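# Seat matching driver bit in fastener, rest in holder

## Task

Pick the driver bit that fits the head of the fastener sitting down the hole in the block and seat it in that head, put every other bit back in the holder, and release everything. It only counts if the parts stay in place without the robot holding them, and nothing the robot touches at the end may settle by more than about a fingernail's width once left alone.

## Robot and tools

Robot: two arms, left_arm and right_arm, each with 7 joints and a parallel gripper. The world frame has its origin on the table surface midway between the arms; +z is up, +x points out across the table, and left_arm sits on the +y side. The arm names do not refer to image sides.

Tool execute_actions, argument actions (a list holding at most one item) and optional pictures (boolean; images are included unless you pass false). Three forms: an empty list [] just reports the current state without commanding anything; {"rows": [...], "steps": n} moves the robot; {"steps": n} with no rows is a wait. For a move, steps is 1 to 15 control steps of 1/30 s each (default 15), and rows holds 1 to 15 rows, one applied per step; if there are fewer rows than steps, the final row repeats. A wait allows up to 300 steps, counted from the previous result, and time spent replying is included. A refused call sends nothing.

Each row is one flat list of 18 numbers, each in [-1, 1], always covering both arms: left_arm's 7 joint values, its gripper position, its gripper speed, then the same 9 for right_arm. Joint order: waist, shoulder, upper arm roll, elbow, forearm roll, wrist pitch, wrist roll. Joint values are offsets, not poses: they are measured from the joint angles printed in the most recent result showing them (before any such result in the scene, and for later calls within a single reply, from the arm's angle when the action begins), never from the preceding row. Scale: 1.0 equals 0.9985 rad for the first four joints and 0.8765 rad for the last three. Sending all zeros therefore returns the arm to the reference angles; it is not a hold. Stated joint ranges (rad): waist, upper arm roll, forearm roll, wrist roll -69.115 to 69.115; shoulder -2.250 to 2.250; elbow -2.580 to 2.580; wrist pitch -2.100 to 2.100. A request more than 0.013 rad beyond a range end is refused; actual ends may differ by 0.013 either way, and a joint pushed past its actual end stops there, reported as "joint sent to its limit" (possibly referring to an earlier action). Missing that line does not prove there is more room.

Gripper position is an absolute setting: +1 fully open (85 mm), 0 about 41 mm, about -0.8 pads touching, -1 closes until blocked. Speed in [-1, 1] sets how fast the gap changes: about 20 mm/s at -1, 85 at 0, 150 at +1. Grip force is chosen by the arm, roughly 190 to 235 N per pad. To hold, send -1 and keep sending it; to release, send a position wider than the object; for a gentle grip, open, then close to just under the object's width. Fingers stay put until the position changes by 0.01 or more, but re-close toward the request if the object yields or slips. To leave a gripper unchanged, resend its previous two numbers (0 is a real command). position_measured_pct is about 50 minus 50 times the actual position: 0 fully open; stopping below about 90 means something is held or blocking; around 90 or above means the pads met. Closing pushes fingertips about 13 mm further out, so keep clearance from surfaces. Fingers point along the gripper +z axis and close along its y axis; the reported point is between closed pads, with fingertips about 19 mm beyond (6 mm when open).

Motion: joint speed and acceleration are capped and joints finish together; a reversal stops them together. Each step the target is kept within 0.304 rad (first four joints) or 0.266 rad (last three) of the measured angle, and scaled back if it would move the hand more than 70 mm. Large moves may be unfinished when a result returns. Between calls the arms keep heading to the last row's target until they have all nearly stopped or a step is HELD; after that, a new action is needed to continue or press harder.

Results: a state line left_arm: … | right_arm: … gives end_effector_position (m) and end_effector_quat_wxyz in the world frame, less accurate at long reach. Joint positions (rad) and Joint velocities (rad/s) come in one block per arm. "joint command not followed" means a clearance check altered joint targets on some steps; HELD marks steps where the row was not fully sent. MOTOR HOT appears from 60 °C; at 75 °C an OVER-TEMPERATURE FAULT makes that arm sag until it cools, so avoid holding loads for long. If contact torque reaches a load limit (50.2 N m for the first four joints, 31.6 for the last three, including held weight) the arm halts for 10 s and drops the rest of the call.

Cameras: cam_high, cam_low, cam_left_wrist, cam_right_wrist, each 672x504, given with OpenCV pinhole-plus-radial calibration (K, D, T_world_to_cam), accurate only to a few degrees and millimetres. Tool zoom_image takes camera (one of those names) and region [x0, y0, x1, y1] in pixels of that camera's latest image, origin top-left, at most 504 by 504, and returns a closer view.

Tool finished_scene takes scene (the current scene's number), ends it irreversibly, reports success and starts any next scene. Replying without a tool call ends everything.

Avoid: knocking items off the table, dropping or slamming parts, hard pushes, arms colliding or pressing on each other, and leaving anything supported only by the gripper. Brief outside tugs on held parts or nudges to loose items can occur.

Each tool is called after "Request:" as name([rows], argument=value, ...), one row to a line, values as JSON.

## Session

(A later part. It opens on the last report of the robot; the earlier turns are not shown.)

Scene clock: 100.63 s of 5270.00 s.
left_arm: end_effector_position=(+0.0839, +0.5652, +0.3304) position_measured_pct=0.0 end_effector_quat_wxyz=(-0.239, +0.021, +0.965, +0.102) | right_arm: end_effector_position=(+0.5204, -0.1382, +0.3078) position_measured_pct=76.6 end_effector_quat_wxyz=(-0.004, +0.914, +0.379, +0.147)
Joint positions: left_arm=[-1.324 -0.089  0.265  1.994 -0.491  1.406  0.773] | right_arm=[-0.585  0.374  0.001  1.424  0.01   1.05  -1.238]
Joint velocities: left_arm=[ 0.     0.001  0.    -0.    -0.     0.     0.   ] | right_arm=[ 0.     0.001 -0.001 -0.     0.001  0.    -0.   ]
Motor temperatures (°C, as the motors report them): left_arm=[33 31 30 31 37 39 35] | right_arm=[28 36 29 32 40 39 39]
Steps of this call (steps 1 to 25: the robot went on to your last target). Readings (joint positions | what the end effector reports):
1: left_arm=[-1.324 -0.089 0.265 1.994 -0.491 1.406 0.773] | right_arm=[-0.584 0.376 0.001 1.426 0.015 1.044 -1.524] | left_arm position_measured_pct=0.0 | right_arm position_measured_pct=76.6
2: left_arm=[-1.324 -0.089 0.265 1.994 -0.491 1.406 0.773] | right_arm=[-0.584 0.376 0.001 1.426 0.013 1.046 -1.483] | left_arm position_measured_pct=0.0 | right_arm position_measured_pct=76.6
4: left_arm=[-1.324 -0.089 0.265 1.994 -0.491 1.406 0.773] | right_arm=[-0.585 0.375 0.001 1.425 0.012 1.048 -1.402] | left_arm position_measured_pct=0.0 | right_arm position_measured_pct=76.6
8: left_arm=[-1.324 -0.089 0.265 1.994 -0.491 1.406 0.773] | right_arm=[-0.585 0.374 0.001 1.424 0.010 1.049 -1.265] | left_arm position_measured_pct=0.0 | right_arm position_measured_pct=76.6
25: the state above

Request:
execute_actions([
  {"rows":[[0,0,0,0,0,0,0,1,0,-0.034,0.09,0,-0.097,-0.2,0.022,0.937,-1,0]],"steps":15},
], pictures=false)

Request:
execute_actions([
  {"steps":20},
], pictures=false)

Request:
execute_actions([
  {"rows":[[0,0,0,0,0,0,0,1,0,0,0.064,0,0,0,0,0,-1,0]],"steps":15},
])

Scene clock: 102.97 s of 5270.00 s.
left_arm: end_effector_position=(+0.0839, +0.5652, +0.3304) position_measured_pct=0.0 end_effector_quat_wxyz=(-0.239, +0.021, +0.965, +0.102) | right_arm: end_effector_position=(+0.5191, -0.0668, +0.2979) position_measured_pct=76.6 end_effector_quat_wxyz=(-0.048, +0.796, +0.584, +0.152)
Joint positions: left_arm=[-1.324 -0.089  0.265  1.994 -0.491  1.406  0.773] | right_arm=[-0.618  0.459  0.001  1.331 -0.159  1.068 -0.732]
Joint velocities: left_arm=[-0.     0.001  0.     0.     0.     0.     0.   ] | right_arm=[-0.013  0.037  0.002 -0.037 -0.061  0.008  1.214]
Motor temperatures (°C, as the motors report them): left_arm=[33 31 30 31 37 39 35] | right_arm=[28 36 29 32 40 39 39]
Steps of this call (steps 1 to 15: the robot went on to your last target; steps 16 to 55: nothing new was sent; steps 56 to 70: all 15 steps of this action). Readings (joint positions | what the end effector reports):
56: left_arm=[-1.324 -0.089 0.265 1.994 -0.491 1.406 0.773] | right_arm=[-0.586 0.375 0.001 1.423 0.009 1.050 -1.236] | left_arm position_measured_pct=0.0 | right_arm position_measured_pct=76.6
57: left_arm=[-1.324 -0.089 0.265 1.994 -0.491 1.406 0.773] | right_arm=[-0.587 0.379 0.002 1.419 0.003 1.051 -1.226] | left_arm position_measured_pct=0.0 | right_arm position_measured_pct=76.6
59: left_arm=[-1.324 -0.089 0.265 1.994 -0.491 1.406 0.773] | right_arm=[-0.594 0.398 0.003 1.400 -0.029 1.055 -1.176] | left_arm position_measured_pct=0.0 | right_arm position_measured_pct=76.6
63: left_arm=[-1.324 -0.089 0.265 1.994 -0.491 1.406 0.773] | right_arm=[-0.609 0.437 0.000 1.357 -0.112 1.063 -1.016] | left_arm position_measured_pct=0.0 | right_arm position_measured_pct=76.6
70: the state above

Scene clock: 103.63 s of 5270.00 s.
left_arm: end_effector_position=(+0.0839, +0.5652, +0.3304) position_measured_pct=0.0 end_effector_quat_wxyz=(-0.239, +0.021, +0.965, +0.102) | right_arm: end_effector_position=(+0.5191, -0.0639, +0.2970) position_measured_pct=76.6 end_effector_quat_wxyz=(-0.027, +0.695, +0.701, +0.158)
Joint positions: left_arm=[-1.324 -0.089  0.265  1.994 -0.491  1.406  0.773] | right_arm=[-0.619  0.464  0.001  1.327 -0.165  1.069 -0.416]
Joint velocities: left_arm=[-0.    -0.001 -0.    -0.001  0.     0.    -0.   ] | right_arm=[ 0.001  0.    -0.002 -0.    -0.     0.    -0.001]
Motor temperatures (°C, as the motors report them): left_arm=[33 31 30 31 37 39 35] | right_arm=[28 36 29 32 40 39 39]
Steps of this call (steps 1 to 20: the robot went on to your last target). Readings (joint positions | what the end effector reports):
1: left_arm=[-1.324 -0.089 0.265 1.994 -0.491 1.406 0.773] | right_arm=[-0.618 0.460 0.001 1.330 -0.161 1.068 -0.691] | left_arm position_measured_pct=0.0 | right_arm position_measured_pct=76.6
2: left_arm=[-1.324 -0.089 0.265 1.994 -0.491 1.406 0.773] | right_arm=[-0.618 0.461 0.001 1.329 -0.162 1.068 -0.651] | left_arm position_measured_pct=0.0 | right_arm position_measured_pct=76.6
4: left_arm=[-1.324 -0.089 0.265 1.994 -0.491 1.406 0.773] | right_arm=[-0.619 0.462 0.001 1.328 -0.164 1.069 -0.569] | left_arm position_measured_pct=0.0 | right_arm position_measured_pct=76.6
8: left_arm=[-1.324 -0.089 0.265 1.994 -0.491 1.406 0.773] | right_arm=[-0.619 0.464 0.001 1.327 -0.165 1.069 -0.438] | left_arm position_measured_pct=0.0 | right_arm position_measured_pct=76.6
20: the state above

Scene clock: 104.13 s of 5270.00 s.
left_arm: end_effector_position=(+0.0839, +0.5652, +0.3304) position_measured_pct=0.0 end_effector_quat_wxyz=(-0.239, +0.021, +0.965, +0.102) | right_arm: end_effector_position=(+0.5187, -0.0641, +0.2601) position_measured_pct=76.6 end_effector_quat_wxyz=(-0.036, +0.700, +0.702, +0.128)
Joint positions: left_arm=[-1.324 -0.089  0.265  1.994 -0.491  1.406  0.773] | right_arm=[-0.619  0.527  0.001  1.327 -0.165  1.069 -0.416]
Joint velocities: left_arm=[ 0.    -0.001 -0.    -0.001 -0.     0.    -0.   ] | right_arm=[ 0.     0.004 -0.    -0.001 -0.    -0.     0.001]
Motor temperatures (°C, as the motors report them): left_arm=[33 31 30 31 37 39 35] | right_arm=[28 36 29 32 40 39 39]
Steps of this call (steps 1 to 15: all 15 steps of this action). Readings (joint positions | what the end effector reports):
1: left_arm=[-1.324 -0.089 0.265 1.994 -0.491 1.406 0.773] | right_arm=[-0.619 0.465 0.001 1.327 -0.165 1.069 -0.416] | left_arm position_measured_pct=0.0 | right_arm position_measured_pct=76.6
2: left_arm=[-1.324 -0.089 0.265 1.994 -0.491 1.406 0.773] | right_arm=[-0.619 0.471 0.001 1.326 -0.166 1.069 -0.416] | left_arm position_measured_pct=0.0 | right_arm position_measured_pct=76.6
4: left_arm=[-1.324 -0.089 0.265 1.994 -0.491 1.406 0.773] | right_arm=[-0.619 0.497 0.001 1.325 -0.166 1.068 -0.416] | left_arm position_measured_pct=0.0 | right_arm position_measured_pct=76.6
8: left_arm=[-1.324 -0.089 0.265 1.994 -0.491 1.406 0.773] | right_arm=[-0.619 0.524 0.001 1.328 -0.165 1.069 -0.416] | left_arm position_measured_pct=0.0 | right_arm position_measured_pct=76.6
15: the state above
camera_calibration (this result's frames):
cam_left_wrist: T_world_to_cam=[[0.0885991, 0.97833, 0.18714, -0.617441], [0.866852, 0.0168105, -0.498282, 0.146371], [-0.49063, 0.20637, -0.846577, 0.349121], [0, 0, 0, 1]] pos_world=[0.0991124, 0.529552, 0.48404]
cam_right_wrist: T_world_to_cam=[[0.994122, 0.0309041, 0.103762, -0.539165], [0.0501955, -0.980729, -0.188817, 0.0154083], [0.0959267, 0.192915, -0.976515, 0.369889], [0, 0, 0, 1]] pos_world=[0.49974, -0.0395835, 0.420056]

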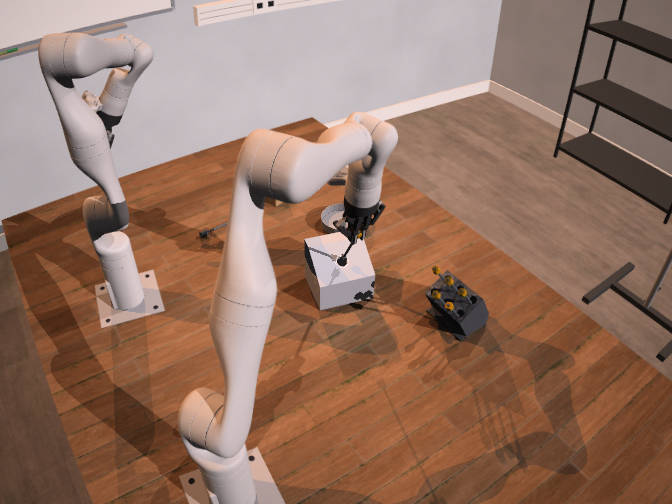

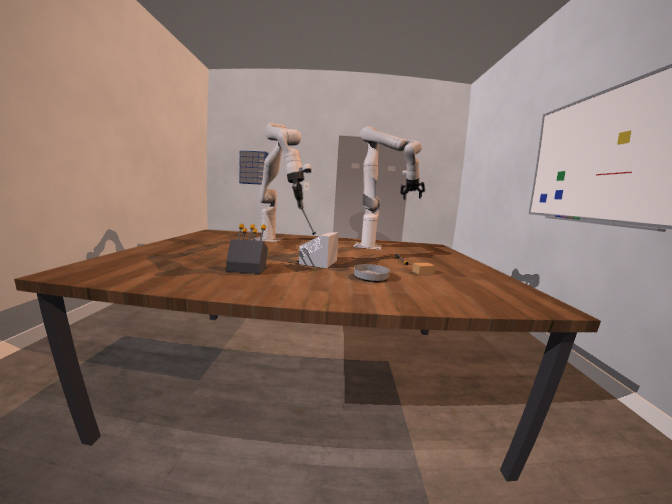

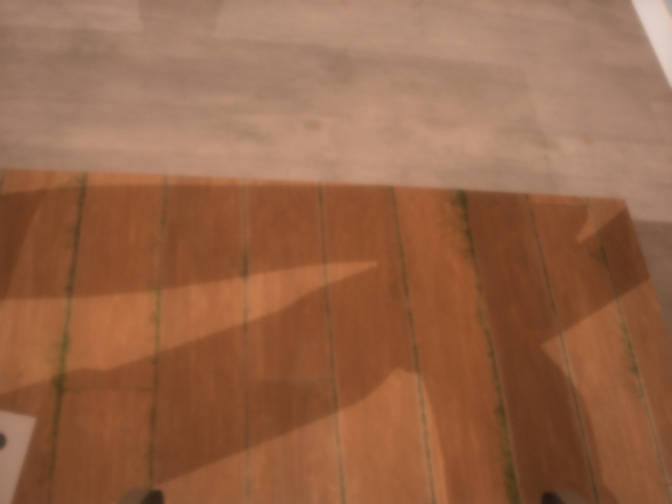

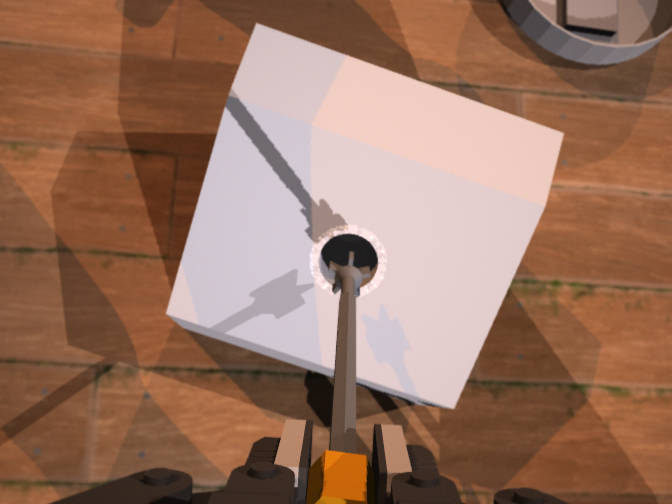

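Request:
execute_actions([
  {"rows":[[0,0,0,0,0,0,0,1,0,-0.018,0.035,0,0.013,0,-0.056,-0.011,-1,0]],"steps":15},
])

Request:
zoom_image(camera="cam_right_wrist", region=[290,220,410,340])

Request:
zoom_image(camera="cam_high", region=[315,230,375,290])

Scene clock: 111.20 s of 5270.00 s.
left_arm: end_effector_position=(+0.0839, +0.5652, +0.3304) position_measured_pct=0.0 end_effector_quat_wxyz=(-0.239, +0.021, +0.965, +0.102) | right_arm: end_effector_position=(+0.5215, -0.0522, +0.2381) position_measured_pct=76.6 end_effector_quat_wxyz=(-0.036, +0.699, +0.703, +0.127)
Joint positions: left_arm=[-1.324 -0.089  0.265  1.994 -0.491  1.406  0.773] | right_arm=[-0.637  0.562  0.001  1.34  -0.165  1.02  -0.426]
Joint velocities: left_arm=[ 0. -0.  0.  0.  0.  0. -0.] | right_arm=[-0.001  0.003 -0.001  0.    -0.001 -0.001 -0.   ]
Motor temperatures (°C, as the motors report them): left_arm=[33 31 30 31 37 39 35] | right_arm=[28 36 29 32 40 39 39]
Steps of this call (steps 1 to 15: the robot went on to your last target; steps 16 to 90: nothing new was sent; then 3.57 s passed at rest; steps 91 to 105: all 15 steps of this action). Readings (joint positions | what the end effector reports):
91: left_arm=[-1.324 -0.089 0.265 1.994 -0.491 1.406 0.773] | right_arm=[-0.620 0.529 0.001 1.327 -0.165 1.068 -0.417] | left_arm position_measured_pct=0.0 | right_arm position_measured_pct=76.6
92: left_arm=[-1.324 -0.089 0.265 1.994 -0.491 1.406 0.773] | right_arm=[-0.624 0.535 0.002 1.328 -0.165 1.060 -0.418] | left_arm position_measured_pct=0.0 | right_arm position_measured_pct=76.6
94: left_arm=[-1.324 -0.089 0.265 1.994 -0.491 1.406 0.773] | right_arm=[-0.632 0.551 0.001 1.335 -0.165 1.037 -0.422] | left_arm position_measured_pct=0.0 | right_arm position_measured_pct=76.6
98: left_arm=[-1.324 -0.089 0.265 1.994 -0.491 1.406 0.773] | right_arm=[-0.636 0.560 0.001 1.340 -0.166 1.022 -0.426] | left_arm position_measured_pct=0.0 | right_arm position_measured_pct=76.6
105: the state above
camera_calibration (this result's frames):
cam_left_wrist: T_world_to_cam=[[0.0885998, 0.97833, 0.18714, -0.617441], [0.866852, 0.0168099, -0.498282, 0.146371], [-0.49063, 0.20637, -0.846578, 0.349121], [0, 0, 0, 1]] pos_world=[0.0991127, 0.529552, 0.48404]
cam_right_wrist: T_world_to_cam=[[0.994148, 0.0318283, 0.10323, -0.539903], [0.0509438, -0.980808, -0.188204, 0.0223005], [0.0952584, 0.192361, -0.97669, 0.346233], [0, 0, 0, 1]] pos_world=[0.502626, -0.0275451, 0.398094]

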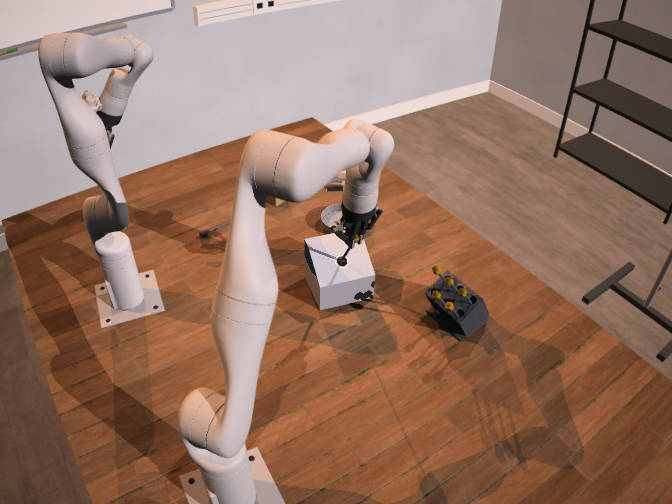

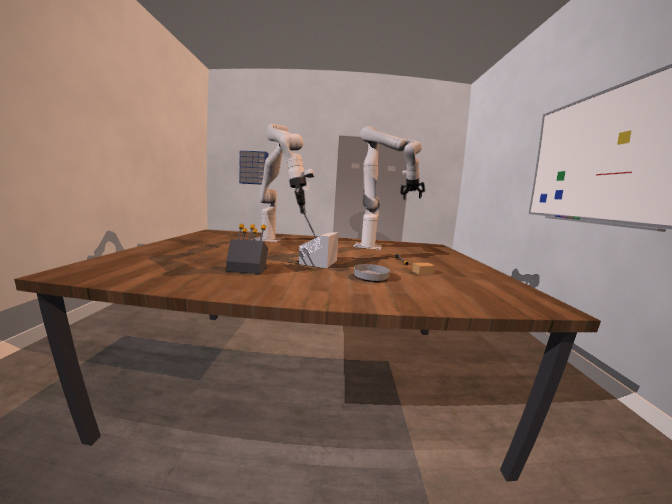

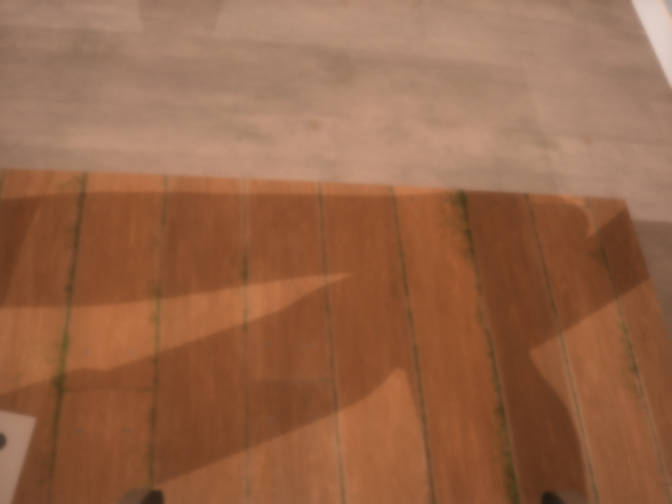

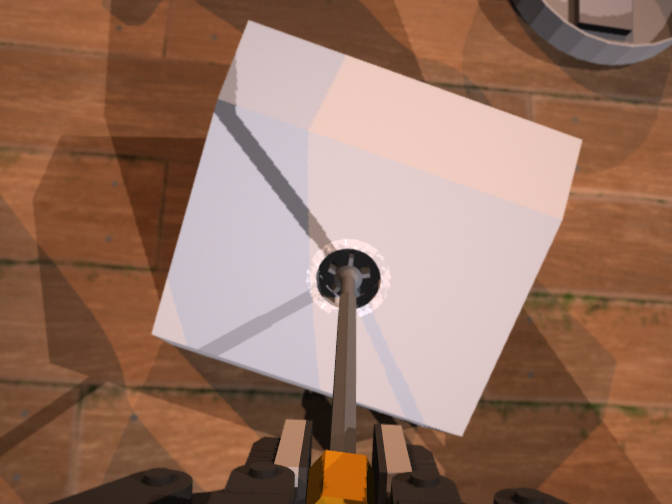

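Region (290, 220, 410, 340) of cam_right_wrist's 672x504 image, scaled by 4.200.

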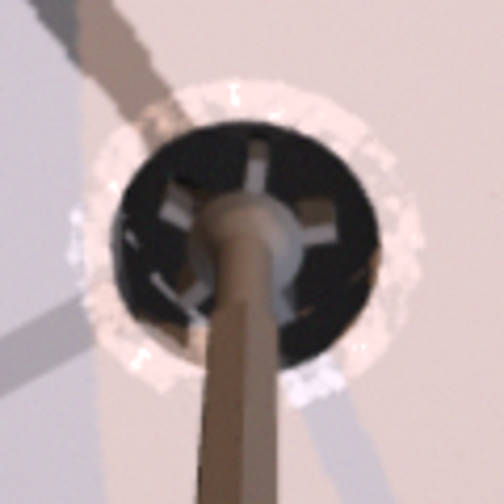

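Region (315, 230, 375, 290) of cam_high's 672x504 image, scaled by 8.400, with more detail than that image has.

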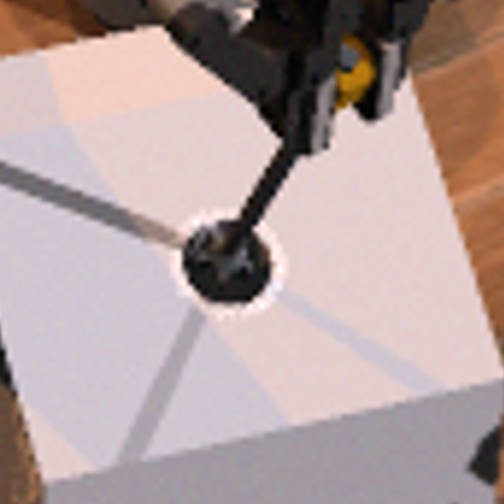

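Request:
execute_actions([
  {"rows":[[0,0,0,0,0,0,0,1,0,-0.017,0.037,0,0.008,0,-0.054,-0.010,-1,0],[0,0,0,0,0,0,0,1,0,-0.017,0.037,0,0.008,0,-0.054,-0.010,-1,0],[0,0,0,0,0,0,0,1,0,-0.017,0.037,0,0.008,0,-0.054,-0.010,-1,0],[0,0,0,0,0,0,0,1,0,-0.017,0.037,0,0.008,0,-0.054,-0.010,-1,0],[0,0,0,0,0,0,0,1,0,-0.017,0.037,0,0.008,0,-0.054,-0.010,-1,0],[0,0,0,0,0,0,0,1,0,-0.040,0.092,0,0.012,-0.002,-0.124,-0.027,-1,0]],"steps":15},
], pictures=false)

Request:
execute_actions([
  {"steps":10},
])

Request:
zoom_image(camera="cam_right_wrist", region=[260,250,430,420])

Scene clock: 116.00 s of 5270.00 s.
left_arm: end_effector_position=(+0.0839, +0.5652, +0.3304) position_measured_pct=0.0 end_effector_quat_wxyz=(-0.239, +0.021, +0.965, +0.102) | right_arm: end_effector_position=(+0.5288, -0.0240, +0.1869) position_measured_pct=76.6 end_effector_quat_wxyz=(-0.036, +0.699, +0.702, +0.128)
Joint positions: left_arm=[-1.324 -0.089  0.265  1.994 -0.491  1.406  0.773] | right_arm=[-0.676  0.652  0.001  1.352 -0.167  0.912 -0.449]
Joint velocities: left_arm=[ 0.     0.001 -0.    -0.001  0.     0.    -0.   ] | right_arm=[-0.008  0.018  0.006 -0.003  0.001 -0.016 -0.002]
Motor temperatures (°C, as the motors report them): left_arm=[33 31 30 31 37 39 35] | right_arm=[28 36 29 32 40 39 39]
Steps of this call (steps 1 to 15: the robot went on to your last target; steps 16 to 90: nothing new was sent; then 1.30 s passed at rest; steps 91 to 105: all 15 steps of this action). Readings (joint positions | what the end effector reports):
91: left_arm=[-1.324 -0.089 0.265 1.994 -0.491 1.406 0.773] | right_arm=[-0.638 0.564 0.001 1.340 -0.165 1.019 -0.426] | left_arm position_measured_pct=0.0 | right_arm position_measured_pct=76.6
92: left_arm=[-1.324 -0.089 0.265 1.994 -0.491 1.406 0.773] | right_arm=[-0.641 0.569 0.002 1.340 -0.165 1.012 -0.427] | left_arm position_measured_pct=0.0 | right_arm position_measured_pct=76.6
94: left_arm=[-1.324 -0.089 0.265 1.994 -0.491 1.406 0.773] | right_arm=[-0.649 0.587 0.001 1.345 -0.165 0.990 -0.431] | left_arm position_measured_pct=0.0 | right_arm position_measured_pct=76.6
98: left_arm=[-1.324 -0.089 0.265 1.994 -0.491 1.406 0.773] | right_arm=[-0.662 0.617 0.002 1.348 -0.166 0.953 -0.439] | left_arm position_measured_pct=0.0 | right_arm position_measured_pct=76.6
105: the state above

Scene clock: 116.33 s of 5270.00 s.
left_arm: end_effector_position=(+0.0839, +0.5652, +0.3304) position_measured_pct=0.0 end_effector_quat_wxyz=(-0.239, +0.021, +0.965, +0.102) | right_arm: end_effector_position=(+0.5288, -0.0235, +0.1858) position_measured_pct=76.6 end_effector_quat_wxyz=(-0.036, +0.699, +0.702, +0.127)
Joint positions: left_arm=[-1.324 -0.089  0.265  1.994 -0.491  1.406  0.773] | right_arm=[-0.677  0.654  0.001  1.352 -0.167  0.911 -0.45 ]
Joint velocities: left_arm=[-0.  0.  0. -0. -0.  0. -0.] | right_arm=[ 0.001  0.    -0.    -0.    -0.     0.    -0.   ]
Motor temperatures (°C, as the motors report them): left_arm=[33 31 30 31 37 39 35] | right_arm=[28 36 29 32 40 39 39]
Steps of this call (steps 1 to 10: the robot went on to your last target). Readings (joint positions | what the end effector reports):
1: left_arm=[-1.324 -0.089 0.265 1.994 -0.491 1.406 0.773] | right_arm=[-0.676 0.653 0.001 1.352 -0.167 0.912 -0.449] | left_arm position_measured_pct=0.0 | right_arm position_measured_pct=76.6
2: left_arm=[-1.324 -0.089 0.265 1.994 -0.491 1.406 0.773] | right_arm=[-0.676 0.653 0.001 1.352 -0.167 0.911 -0.450] | left_arm position_measured_pct=0.0 | right_arm position_measured_pct=76.6
4: left_arm=[-1.324 -0.089 0.265 1.994 -0.491 1.406 0.773] | right_arm=[-0.677 0.654 0.001 1.352 -0.167 0.911 -0.450] | left_arm position_measured_pct=0.0 | right_arm position_measured_pct=76.6
8: left_arm=[-1.324 -0.089 0.265 1.994 -0.491 1.406 0.773] | right_arm=[-0.677 0.654 0.001 1.352 -0.167 0.911 -0.450] | left_arm position_measured_pct=0.0 | right_arm position_measured_pct=76.6
10: the state above
camera_calibration (this result's frames):
cam_left_wrist: T_world_to_cam=[[0.0886005, 0.978329, 0.18714, -0.617442], [0.866852, 0.0168093, -0.498282, 0.14637], [-0.490629, 0.206371, -0.846578, 0.349121], [0, 0, 0, 1]] pos_world=[0.099113, 0.529553, 0.48404]
cam_right_wrist: T_world_to_cam=[[0.994144, 0.0315851, 0.10334, -0.542628], [0.0507471, -0.980775, -0.188427, 0.040342], [0.0954018, 0.192568, -0.976635, 0.288888], [0, 0, 0, 1]] pos_world=[0.509842, 0.00107478, 0.345815]

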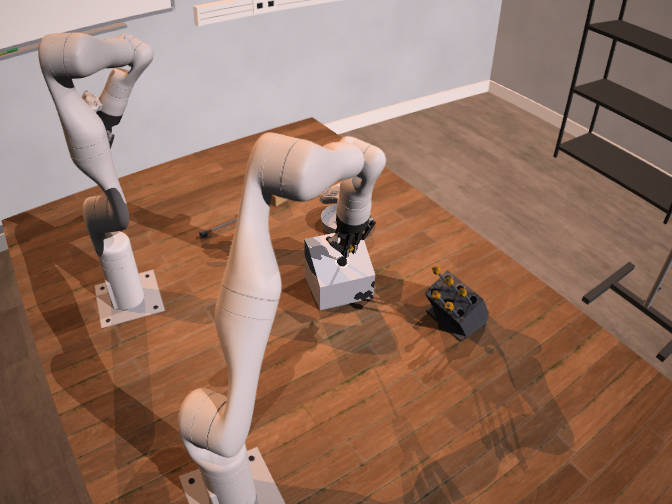

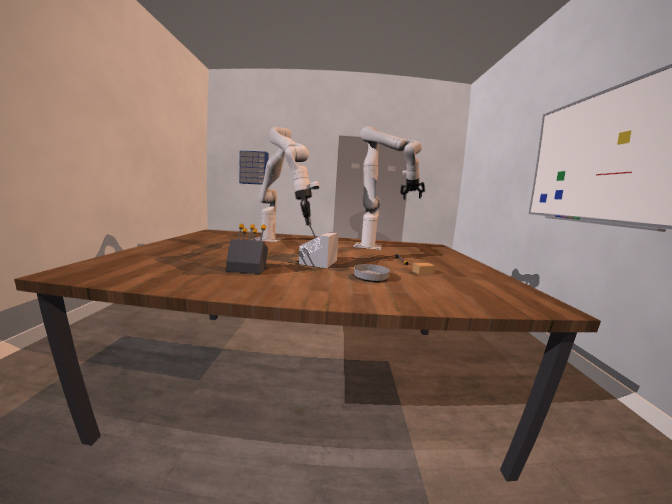

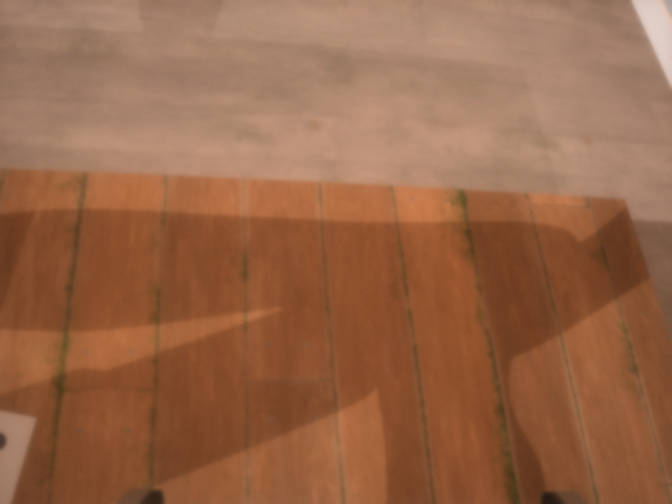

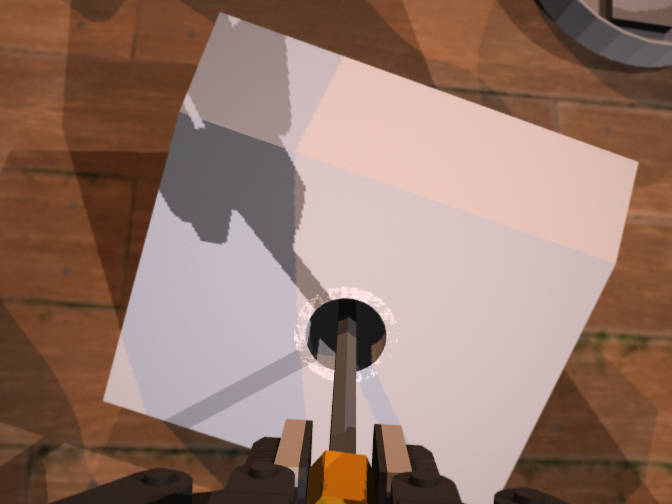

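Region (260, 250, 430, 420) of cam_right_wrist's 672x504 image, scaled by 2.965.

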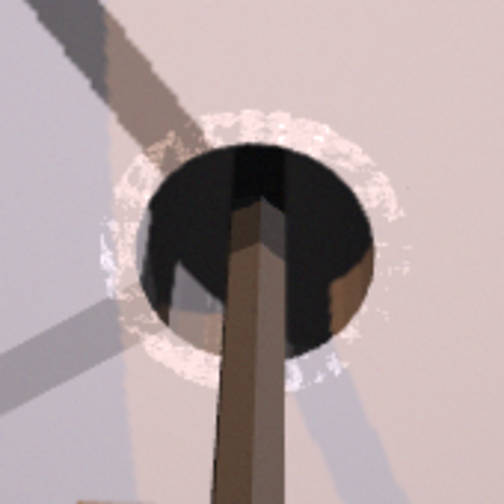

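Centred. 5 mm steps.

Request:
execute_actions([
  {"rows":[[0,0,0,0,0,0,0,1,0,-0.0033,0.0083,0,-0.0005,0,-0.0095,-0.003,-1,0]],"steps":12},
], pictures=false)

Request:
execute_actions([
  {"rows":[[0,0,0,0,0,0,0,1,0,-0.0033,0.0083,0,-0.0005,0,-0.0095,-0.003,-1,0]],"steps":12},
], pictures=false)

Request:
execute_actions([
  {"rows":[[0,0,0,0,0,0,0,1,0,-0.0033,0.0083,0,-0.0005,0,-0.0095,-0.003,-1,0]],"steps":12},
], pictures=false)

Scene clock: 119.53 s of 5270.00 s.
left_arm: end_effector_position=(+0.0839, +0.5652, +0.3304) position_measured_pct=0.0 end_effector_quat_wxyz=(-0.239, +0.021, +0.965, +0.102) | right_arm: end_effector_position=(+0.5294, -0.0211, +0.1815) position_measured_pct=76.6 end_effector_quat_wxyz=(-0.036, +0.700, +0.702, +0.127)
Joint positions: left_arm=[-1.324 -0.089  0.265  1.994 -0.491  1.406  0.773] | right_arm=[-0.68   0.662  0.001  1.351 -0.167  0.903 -0.452]
Joint velocities: left_arm=[ 0.     0.001 -0.    -0.001 -0.     0.    -0.   ] | right_arm=[-0.     0.002  0.002 -0.     0.001 -0.    -0.001]
Motor temperatures (°C, as the motors report them): left_arm=[33 31 30 31 37 39 35] | right_arm=[28 36 29 32 40 39 39]
Steps of this call (steps 1 to 15: the robot went on to your last target; steps 16 to 84: nothing new was sent; steps 85 to 96: all 12 steps of this action). Readings (joint positions | what the end effector reports):
85: left_arm=[-1.324 -0.089 0.265 1.994 -0.491 1.406 0.773] | right_arm=[-0.678 0.655 0.001 1.352 -0.167 0.910 -0.450] | left_arm position_measured_pct=0.0 | right_arm position_measured_pct=76.6
86: left_arm=[-1.324 -0.089 0.265 1.994 -0.491 1.406 0.773] | right_arm=[-0.678 0.657 0.001 1.351 -0.167 0.908 -0.451] | left_arm position_measured_pct=0.0 | right_arm position_measured_pct=76.6
88: left_arm=[-1.324 -0.089 0.265 1.994 -0.491 1.406 0.773] | right_arm=[-0.680 0.660 0.001 1.352 -0.167 0.905 -0.452] | left_arm position_measured_pct=0.0 | right_arm position_measured_pct=76.6
92: left_arm=[-1.324 -0.089 0.265 1.994 -0.491 1.406 0.773] | right_arm=[-0.680 0.662 0.001 1.351 -0.167 0.903 -0.452] | left_arm position_measured_pct=0.0 | right_arm position_measured_pct=76.6
96: the state above

Scene clock: 119.93 s of 5270.00 s.
left_arm: end_effector_position=(+0.0839, +0.5652, +0.3304) position_measured_pct=0.0 end_effector_quat_wxyz=(-0.239, +0.021, +0.965, +0.102) | right_arm: end_effector_position=(+0.5301, -0.0187, +0.1772) position_measured_pct=76.6 end_effector_quat_wxyz=(-0.036, +0.700, +0.702, +0.127)
Joint positions: left_arm=[-1.324 -0.089  0.265  1.994 -0.491  1.406  0.773] | right_arm=[-0.684  0.67   0.001  1.351 -0.167  0.895 -0.455]
Joint velocities: left_arm=[ 0.     0.001 -0.    -0.001 -0.    -0.     0.   ] | right_arm=[-0.001  0.001 -0.001 -0.    -0.002 -0.     0.001]
Motor temperatures (°C, as the motors report them): left_arm=[33 31 30 31 37 39 35] | right_arm=[28 36 29 32 40 39 39]
Steps of this call (steps 1 to 12: all 12 steps of this action). Readings (joint positions | what the end effector reports):
1: left_arm=[-1.324 -0.089 0.265 1.994 -0.491 1.406 0.773] | right_arm=[-0.681 0.663 0.001 1.351 -0.167 0.902 -0.452] | left_arm position_measured_pct=0.0 | right_arm position_measured_pct=76.6
2: left_arm=[-1.324 -0.089 0.265 1.994 -0.491 1.406 0.773] | right_arm=[-0.682 0.665 0.001 1.351 -0.167 0.900 -0.453] | left_arm position_measured_pct=0.0 | right_arm position_measured_pct=76.6
4: left_arm=[-1.324 -0.089 0.265 1.994 -0.491 1.406 0.773] | right_arm=[-0.683 0.669 0.001 1.351 -0.167 0.897 -0.454] | left_arm position_measured_pct=0.0 | right_arm position_measured_pct=76.6
8: left_arm=[-1.324 -0.089 0.265 1.994 -0.491 1.406 0.773] | right_arm=[-0.683 0.670 0.001 1.351 -0.167 0.895 -0.455] | left_arm position_measured_pct=0.0 | right_arm position_measured_pct=76.6
12: the state above

Scene clock: 120.33 s of 5270.00 s.
left_arm: end_effector_position=(+0.0839, +0.5652, +0.3304) position_measured_pct=0.0 end_effector_quat_wxyz=(-0.239, +0.021, +0.965, +0.102) | right_arm: end_effector_position=(+0.5307, -0.0163, +0.1729) position_measured_pct=76.6 end_effector_quat_wxyz=(-0.036, +0.700, +0.702, +0.128)
Joint positions: left_arm=[-1.324 -0.089  0.265  1.994 -0.491  1.406  0.773] | right_arm=[-0.687  0.678  0.001  1.35  -0.167  0.886 -0.457]
Joint velocities: left_arm=[-0.     0.001 -0.    -0.001 -0.    -0.     0.   ] | right_arm=[-0.002  0.002 -0.001 -0.     0.    -0.001 -0.001]
Motor temperatures (°C, as the motors report them): left_arm=[33 31 30 31 37 39 35] | right_arm=[28 36 29 32 40 39 39]
Steps of this call (steps 1 to 12: all 12 steps of this action). Readings (joint positions | what the end effector reports):
1: left_arm=[-1.324 -0.089 0.265 1.994 -0.491 1.406 0.773] | right_arm=[-0.684 0.671 0.001 1.351 -0.167 0.894 -0.455] | left_arm position_measured_pct=0.0 | right_arm position_measured_pct=76.6
2: left_arm=[-1.324 -0.089 0.265 1.994 -0.491 1.406 0.773] | right_arm=[-0.685 0.674 0.001 1.350 -0.167 0.891 -0.456] | left_arm position_measured_pct=0.0 | right_arm position_measured_pct=76.6
4: left_arm=[-1.324 -0.089 0.265 1.994 -0.491 1.406 0.773] | right_arm=[-0.686 0.677 0.001 1.351 -0.167 0.888 -0.457] | left_arm position_measured_pct=0.0 | right_arm position_measured_pct=76.6
8: left_arm=[-1.324 -0.089 0.265 1.994 -0.491 1.406 0.773] | right_arm=[-0.687 0.678 0.001 1.350 -0.167 0.886 -0.457] | left_arm position_measured_pct=0.0 | right_arm position_measured_pct=76.6
12: the state above

Request:
execute_actions([
  {"rows":[[0,0,0,0,0,0,0,1,0,-0.0032,0.0085,0,-0.0008,0,-0.0092,-0.003,-1,0]],"steps":12},
], pictures=false)

Request:
execute_actions([
  {"rows":[[0,0,0,0,0,0,0,1,0,-0.0032,0.0085,0,-0.0008,0,-0.0092,-0.003,-1,0]],"steps":12},
])

Scene clock: 122.30 s of 5270.00 s.
left_arm: end_effector_position=(+0.0839, +0.5652, +0.3304) position_measured_pct=0.0 end_effector_quat_wxyz=(-0.239, +0.021, +0.965, +0.102) | right_arm: end_effector_position=(+0.5315, -0.0150, +0.1705) position_measured_pct=76.6 end_effector_quat_wxyz=(-0.035, +0.700, +0.701, +0.128)
Joint positions: left_arm=[-1.324 -0.089  0.265  1.994 -0.491  1.406  0.773] | right_arm=[-0.689  0.683  0.002  1.35  -0.167  0.88  -0.46 ]
Joint velocities: left_arm=[-0. -0. -0.  0.  0.  0. -0.] | right_arm=[ 0.    -0.     0.001  0.    -0.001 -0.     0.   ]
Motor temperatures (°C, as the motors report them): left_arm=[33 31 30 31 37 39 35] | right_arm=[28 36 29 32 40 39 39]
Steps of this call (steps 1 to 15: the robot went on to your last target; steps 16 to 47: nothing new was sent; steps 48 to 59: all 12 steps of this action). Readings (joint positions | what the end effector reports):
48: left_arm=[-1.324 -0.089 0.265 1.994 -0.491 1.406 0.773] | right_arm=[-0.687 0.680 0.001 1.350 -0.167 0.886 -0.458] | left_arm position_measured_pct=0.0 | right_arm position_measured_pct=76.6
49: left_arm=[-1.324 -0.089 0.265 1.994 -0.491 1.406 0.773] | right_arm=[-0.688 0.682 0.001 1.350 -0.167 0.883 -0.458] | left_arm position_measured_pct=0.0 | right_arm position_measured_pct=76.6
51: left_arm=[-1.324 -0.089 0.265 1.994 -0.491 1.406 0.773] | right_arm=[-0.689 0.683 0.002 1.350 -0.167 0.881 -0.459] | left_arm position_measured_pct=0.0 | right_arm position_measured_pct=76.6
55: left_arm=[-1.324 -0.089 0.265 1.994 -0.491 1.406 0.773] | right_arm=[-0.689 0.683 0.002 1.350 -0.167 0.881 -0.460] | left_arm position_measured_pct=0.0 | right_arm position_measured_pct=76.6
59: the state above

Scene clock: 122.70 s of 5270.00 s.
left_arm: end_effector_position=(+0.0839, +0.5652, +0.3304) position_measured_pct=0.0 end_effector_quat_wxyz=(-0.239, +0.021, +0.965, +0.102) | right_arm: end_effector_position=(+0.5325, -0.0147, +0.1706) position_measured_pct=76.6 end_effector_quat_wxyz=(-0.034, +0.701, +0.701, +0.129)
Joint positions: left_arm=[-1.324 -0.089  0.265  1.994 -0.491  1.406  0.773] | right_arm=[-0.69   0.683  0.003  1.35  -0.166  0.877 -0.462]
Joint velocities: left_arm=[-0.    -0.     0.     0.001  0.     0.     0.   ] | right_arm=[-0.    -0.001  0.002  0.     0.001 -0.    -0.001]
Motor temperatures (°C, as the motors report them): left_arm=[33 31 30 31 37 39 35] | right_arm=[28 36 29 32 40 39 39]
Steps of this call (steps 1 to 12: all 12 steps of this action). Readings (joint positions | what the end effector reports):
1: left_arm=[-1.324 -0.089 0.265 1.994 -0.491 1.406 0.773] | right_arm=[-0.689 0.684 0.002 1.350 -0.167 0.880 -0.460] | left_arm position_measured_pct=0.0 | right_arm position_measured_pct=76.6
2: left_arm=[-1.324 -0.089 0.265 1.994 -0.491 1.406 0.773] | right_arm=[-0.690 0.684 0.003 1.349 -0.166 0.879 -0.461] | left_arm position_measured_pct=0.0 | right_arm position_measured_pct=76.6
4: left_arm=[-1.324 -0.089 0.265 1.994 -0.491 1.406 0.773] | right_arm=[-0.690 0.684 0.003 1.349 -0.166 0.878 -0.462] | left_arm position_measured_pct=0.0 | right_arm position_measured_pct=76.6
8: left_arm=[-1.324 -0.089 0.265 1.994 -0.491 1.406 0.773] | right_arm=[-0.690 0.683 0.003 1.350 -0.166 0.877 -0.462] | left_arm position_measured_pct=0.0 | right_arm position_measured_pct=76.6
12: the state above
camera_calibration (this result's frames):
cam_left_wrist: T_world_to_cam=[[0.088603, 0.978329, 0.187142, -0.617445], [0.866853, 0.0168075, -0.49828, 0.146369], [-0.490627, 0.206374, -0.846578, 0.34912], [0, 0, 0, 1]] pos_world=[0.0991144, 0.529555, 0.48404]
cam_right_wrist: T_world_to_cam=[[0.993792, 0.02659, 0.108027, -0.54572], [0.046751, -0.980934, -0.188635, 0.0480852], [0.100952, 0.192515, -0.976088, 0.268944], [0, 0, 0, 1]] pos_world=[0.512934, 0.00990349, 0.330536]

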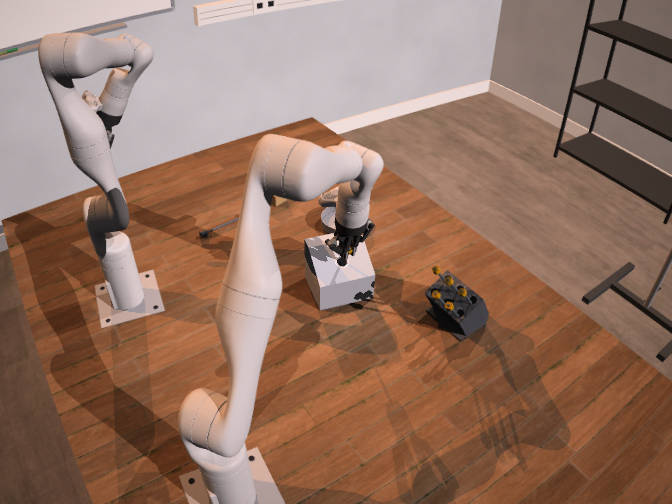

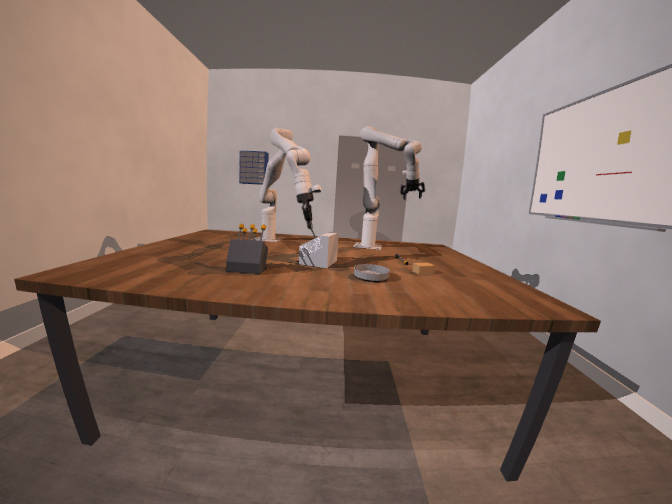

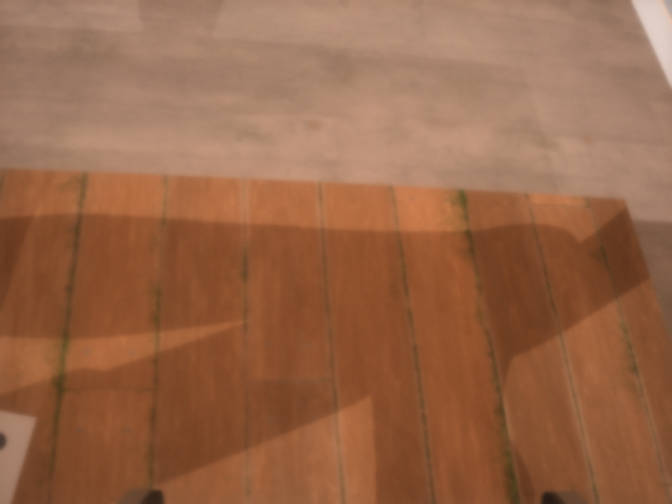

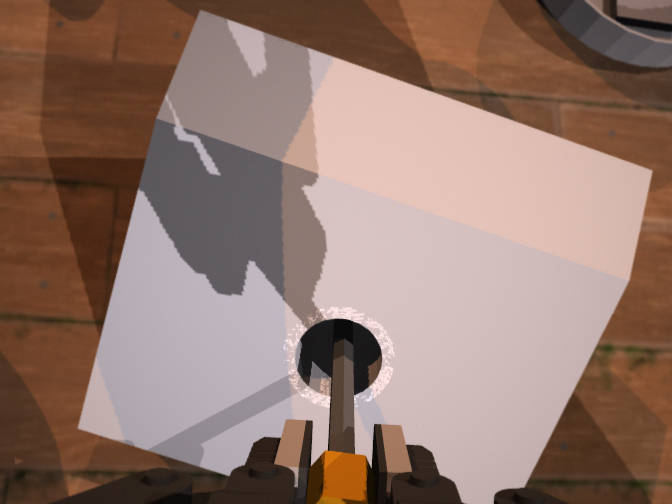

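Request:
execute_actions([
  {"rows":[[0,0,0,0,0,0,0,1,0,0.001,0,-0.002,0,0,0.005,0,-1,0],[0,0,0,0,0,0,0,1,0,0.001,0,-0.002,0,0,0.005,0,-1,0],[0,0,0,0,0,0,0,1,0,0.001,0,-0.002,0,0,0.005,0,-1,0],[0,0,0,0,0,0,0,1,0,0.001,0,-0.002,0,0,0.005,0,0.1,0]],"steps":15},
], pictures=false)

Request:
execute_actions([
  {"rows":[[0,0,0,0,0,0,0,1,0,0.035,-0.084,0,-0.002,0,0.105,0.03,0.1,0]],"steps":15},
])

Scene clock: 125.57 s of 5270.00 s.
left_arm: end_effector_position=(+0.0839, +0.5652, +0.3304) position_measured_pct=0.0 end_effector_quat_wxyz=(-0.239, +0.021, +0.965, +0.102) | right_arm: end_effector_position=(+0.5310, -0.0149, +0.1704) position_measured_pct=48.8 end_effector_quat_wxyz=(-0.036, +0.701, +0.701, +0.127)
Joint positions: left_arm=[-1.324 -0.089  0.265  1.994 -0.491  1.406  0.773] | right_arm=[-0.689  0.683  0.001  1.35  -0.166  0.882 -0.462]
Joint velocities: left_arm=[-0.     0.    -0.     0.001  0.     0.    -0.   ] | right_arm=[ 0.     0.001  0.002  0.    -0.001 -0.    -0.   ]
Motor temperatures (°C, as the motors report them): left_arm=[33 31 30 31 37 39 35] | right_arm=[28 36 29 32 40 39 39]
Steps of this call (steps 1 to 15: the robot went on to your last target; steps 16 to 71: nothing new was sent; steps 72 to 86: all 15 steps of this action). Readings (joint positions | what the end effector reports):
72: left_arm=[-1.324 -0.089 0.265 1.994 -0.491 1.406 0.773] | right_arm=[-0.690 0.683 0.003 1.350 -0.166 0.878 -0.462] | left_arm position_measured_pct=0.0 | right_arm position_measured_pct=76.6
73: left_arm=[-1.324 -0.089 0.265 1.994 -0.491 1.406 0.773] | right_arm=[-0.689 0.682 0.002 1.350 -0.166 0.878 -0.462] | left_arm position_measured_pct=0.0 | right_arm position_measured_pct=76.6
75: left_arm=[-1.324 -0.089 0.265 1.994 -0.491 1.406 0.773] | right_arm=[-0.689 0.682 0.001 1.350 -0.166 0.880 -0.462] | left_arm position_measured_pct=0.0 | right_arm position_measured_pct=76.6
79: left_arm=[-1.324 -0.089 0.265 1.994 -0.491 1.406 0.773] | right_arm=[-0.689 0.683 0.001 1.350 -0.166 0.881 -0.462] | left_arm position_measured_pct=0.0 | right_arm position_measured_pct=69.4
86: the state above

Scene clock: 126.07 s of 5270.00 s.
left_arm: end_effector_position=(+0.0839, +0.5652, +0.3304) position_measured_pct=0.0 end_effector_quat_wxyz=(-0.239, +0.021, +0.965, +0.102) | right_arm: end_effector_position=(+0.5242, -0.0401, +0.2157) position_measured_pct=45.2 end_effector_quat_wxyz=(-0.036, +0.699, +0.703, +0.126)
Joint positions: left_arm=[-1.324 -0.089  0.265  1.994 -0.491  1.406  0.773] | right_arm=[-0.655  0.6    0.001  1.348 -0.166  0.974 -0.436]
Joint velocities: left_arm=[-0.     0.001  0.     0.001 -0.    -0.     0.   ] | right_arm=[ 0.001 -0.006  0.     0.001 -0.001  0.001 -0.001]
Motor temperatures (°C, as the motors report them): left_arm=[33 31 30 31 37 39 35] | right_arm=[28 36 29 32 40 39 39]
Steps of this call (steps 1 to 15: all 15 steps of this action). Readings (joint positions | what the end effector reports):
1: left_arm=[-1.324 -0.089 0.265 1.994 -0.491 1.406 0.773] | right_arm=[-0.689 0.682 0.001 1.350 -0.166 0.883 -0.462] | left_arm position_measured_pct=0.0 | right_arm position_measured_pct=47.2
2: left_arm=[-1.324 -0.089 0.265 1.994 -0.491 1.406 0.773] | right_arm=[-0.686 0.676 0.000 1.350 -0.166 0.888 -0.460] | left_arm position_measured_pct=0.0 | right_arm position_measured_pct=46.0
4: left_arm=[-1.324 -0.089 0.265 1.994 -0.491 1.406 0.773] | right_arm=[-0.674 0.648 -0.001 1.351 -0.166 0.917 -0.452] | left_arm position_measured_pct=0.0 | right_arm position_measured_pct=45.2
8: left_arm=[-1.324 -0.089 0.265 1.994 -0.491 1.406 0.773] | right_arm=[-0.657 0.605 0.002 1.347 -0.166 0.968 -0.437] | left_arm position_measured_pct=0.0 | right_arm position_measured_pct=45.2
15: the state above
camera_calibration (this result's frames):
cam_left_wrist: T_world_to_cam=[[0.0886041, 0.978329, 0.187142, -0.617446], [0.866854, 0.0168066, -0.498279, 0.146369], [-0.490626, 0.206375, -0.846579, 0.349119], [0, 0, 0, 1]] pos_world=[0.099115, 0.529556, 0.48404]
cam_right_wrist: T_world_to_cam=[[0.994279, 0.0325023, 0.101749, -0.540366], [0.0512398, -0.980955, -0.187356, 0.0294368], [0.0937218, 0.191498, -0.977008, 0.322612], [0, 0, 0, 1]] pos_world=[0.505531, -0.0153402, 0.375692]

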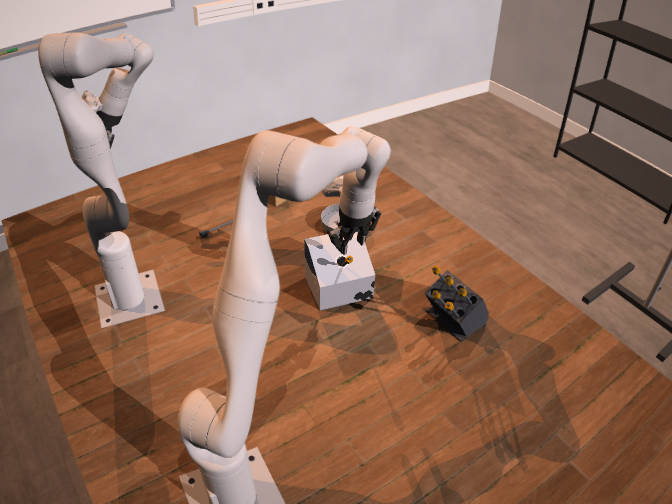

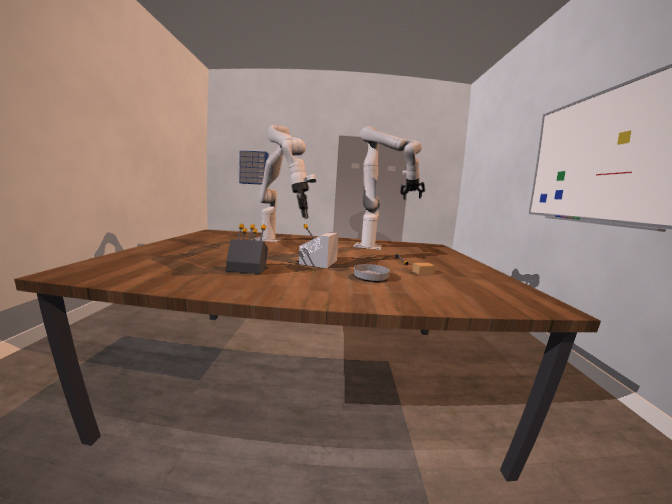

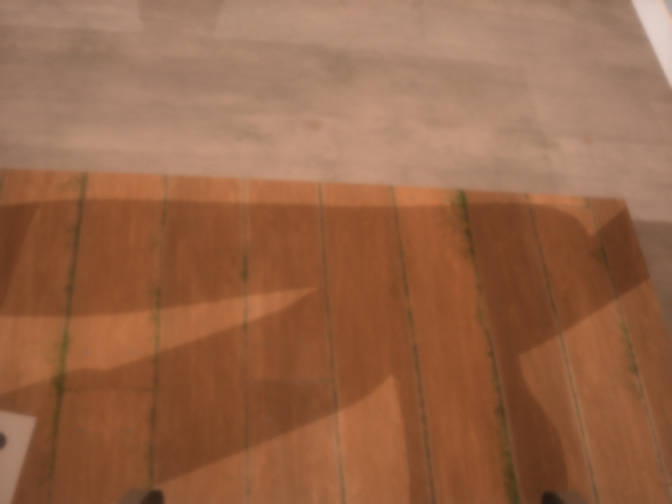

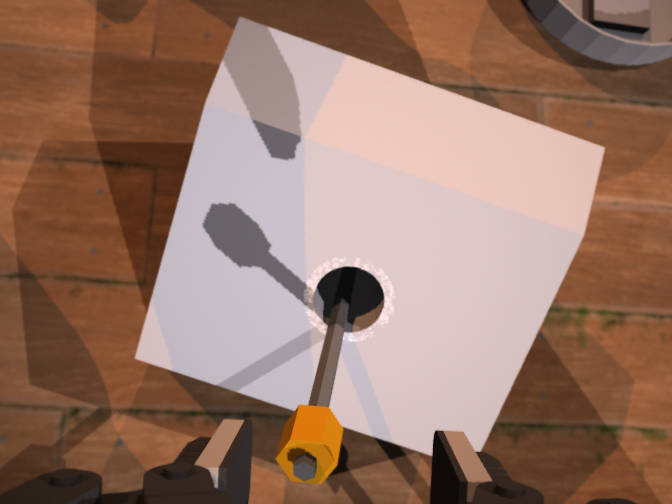

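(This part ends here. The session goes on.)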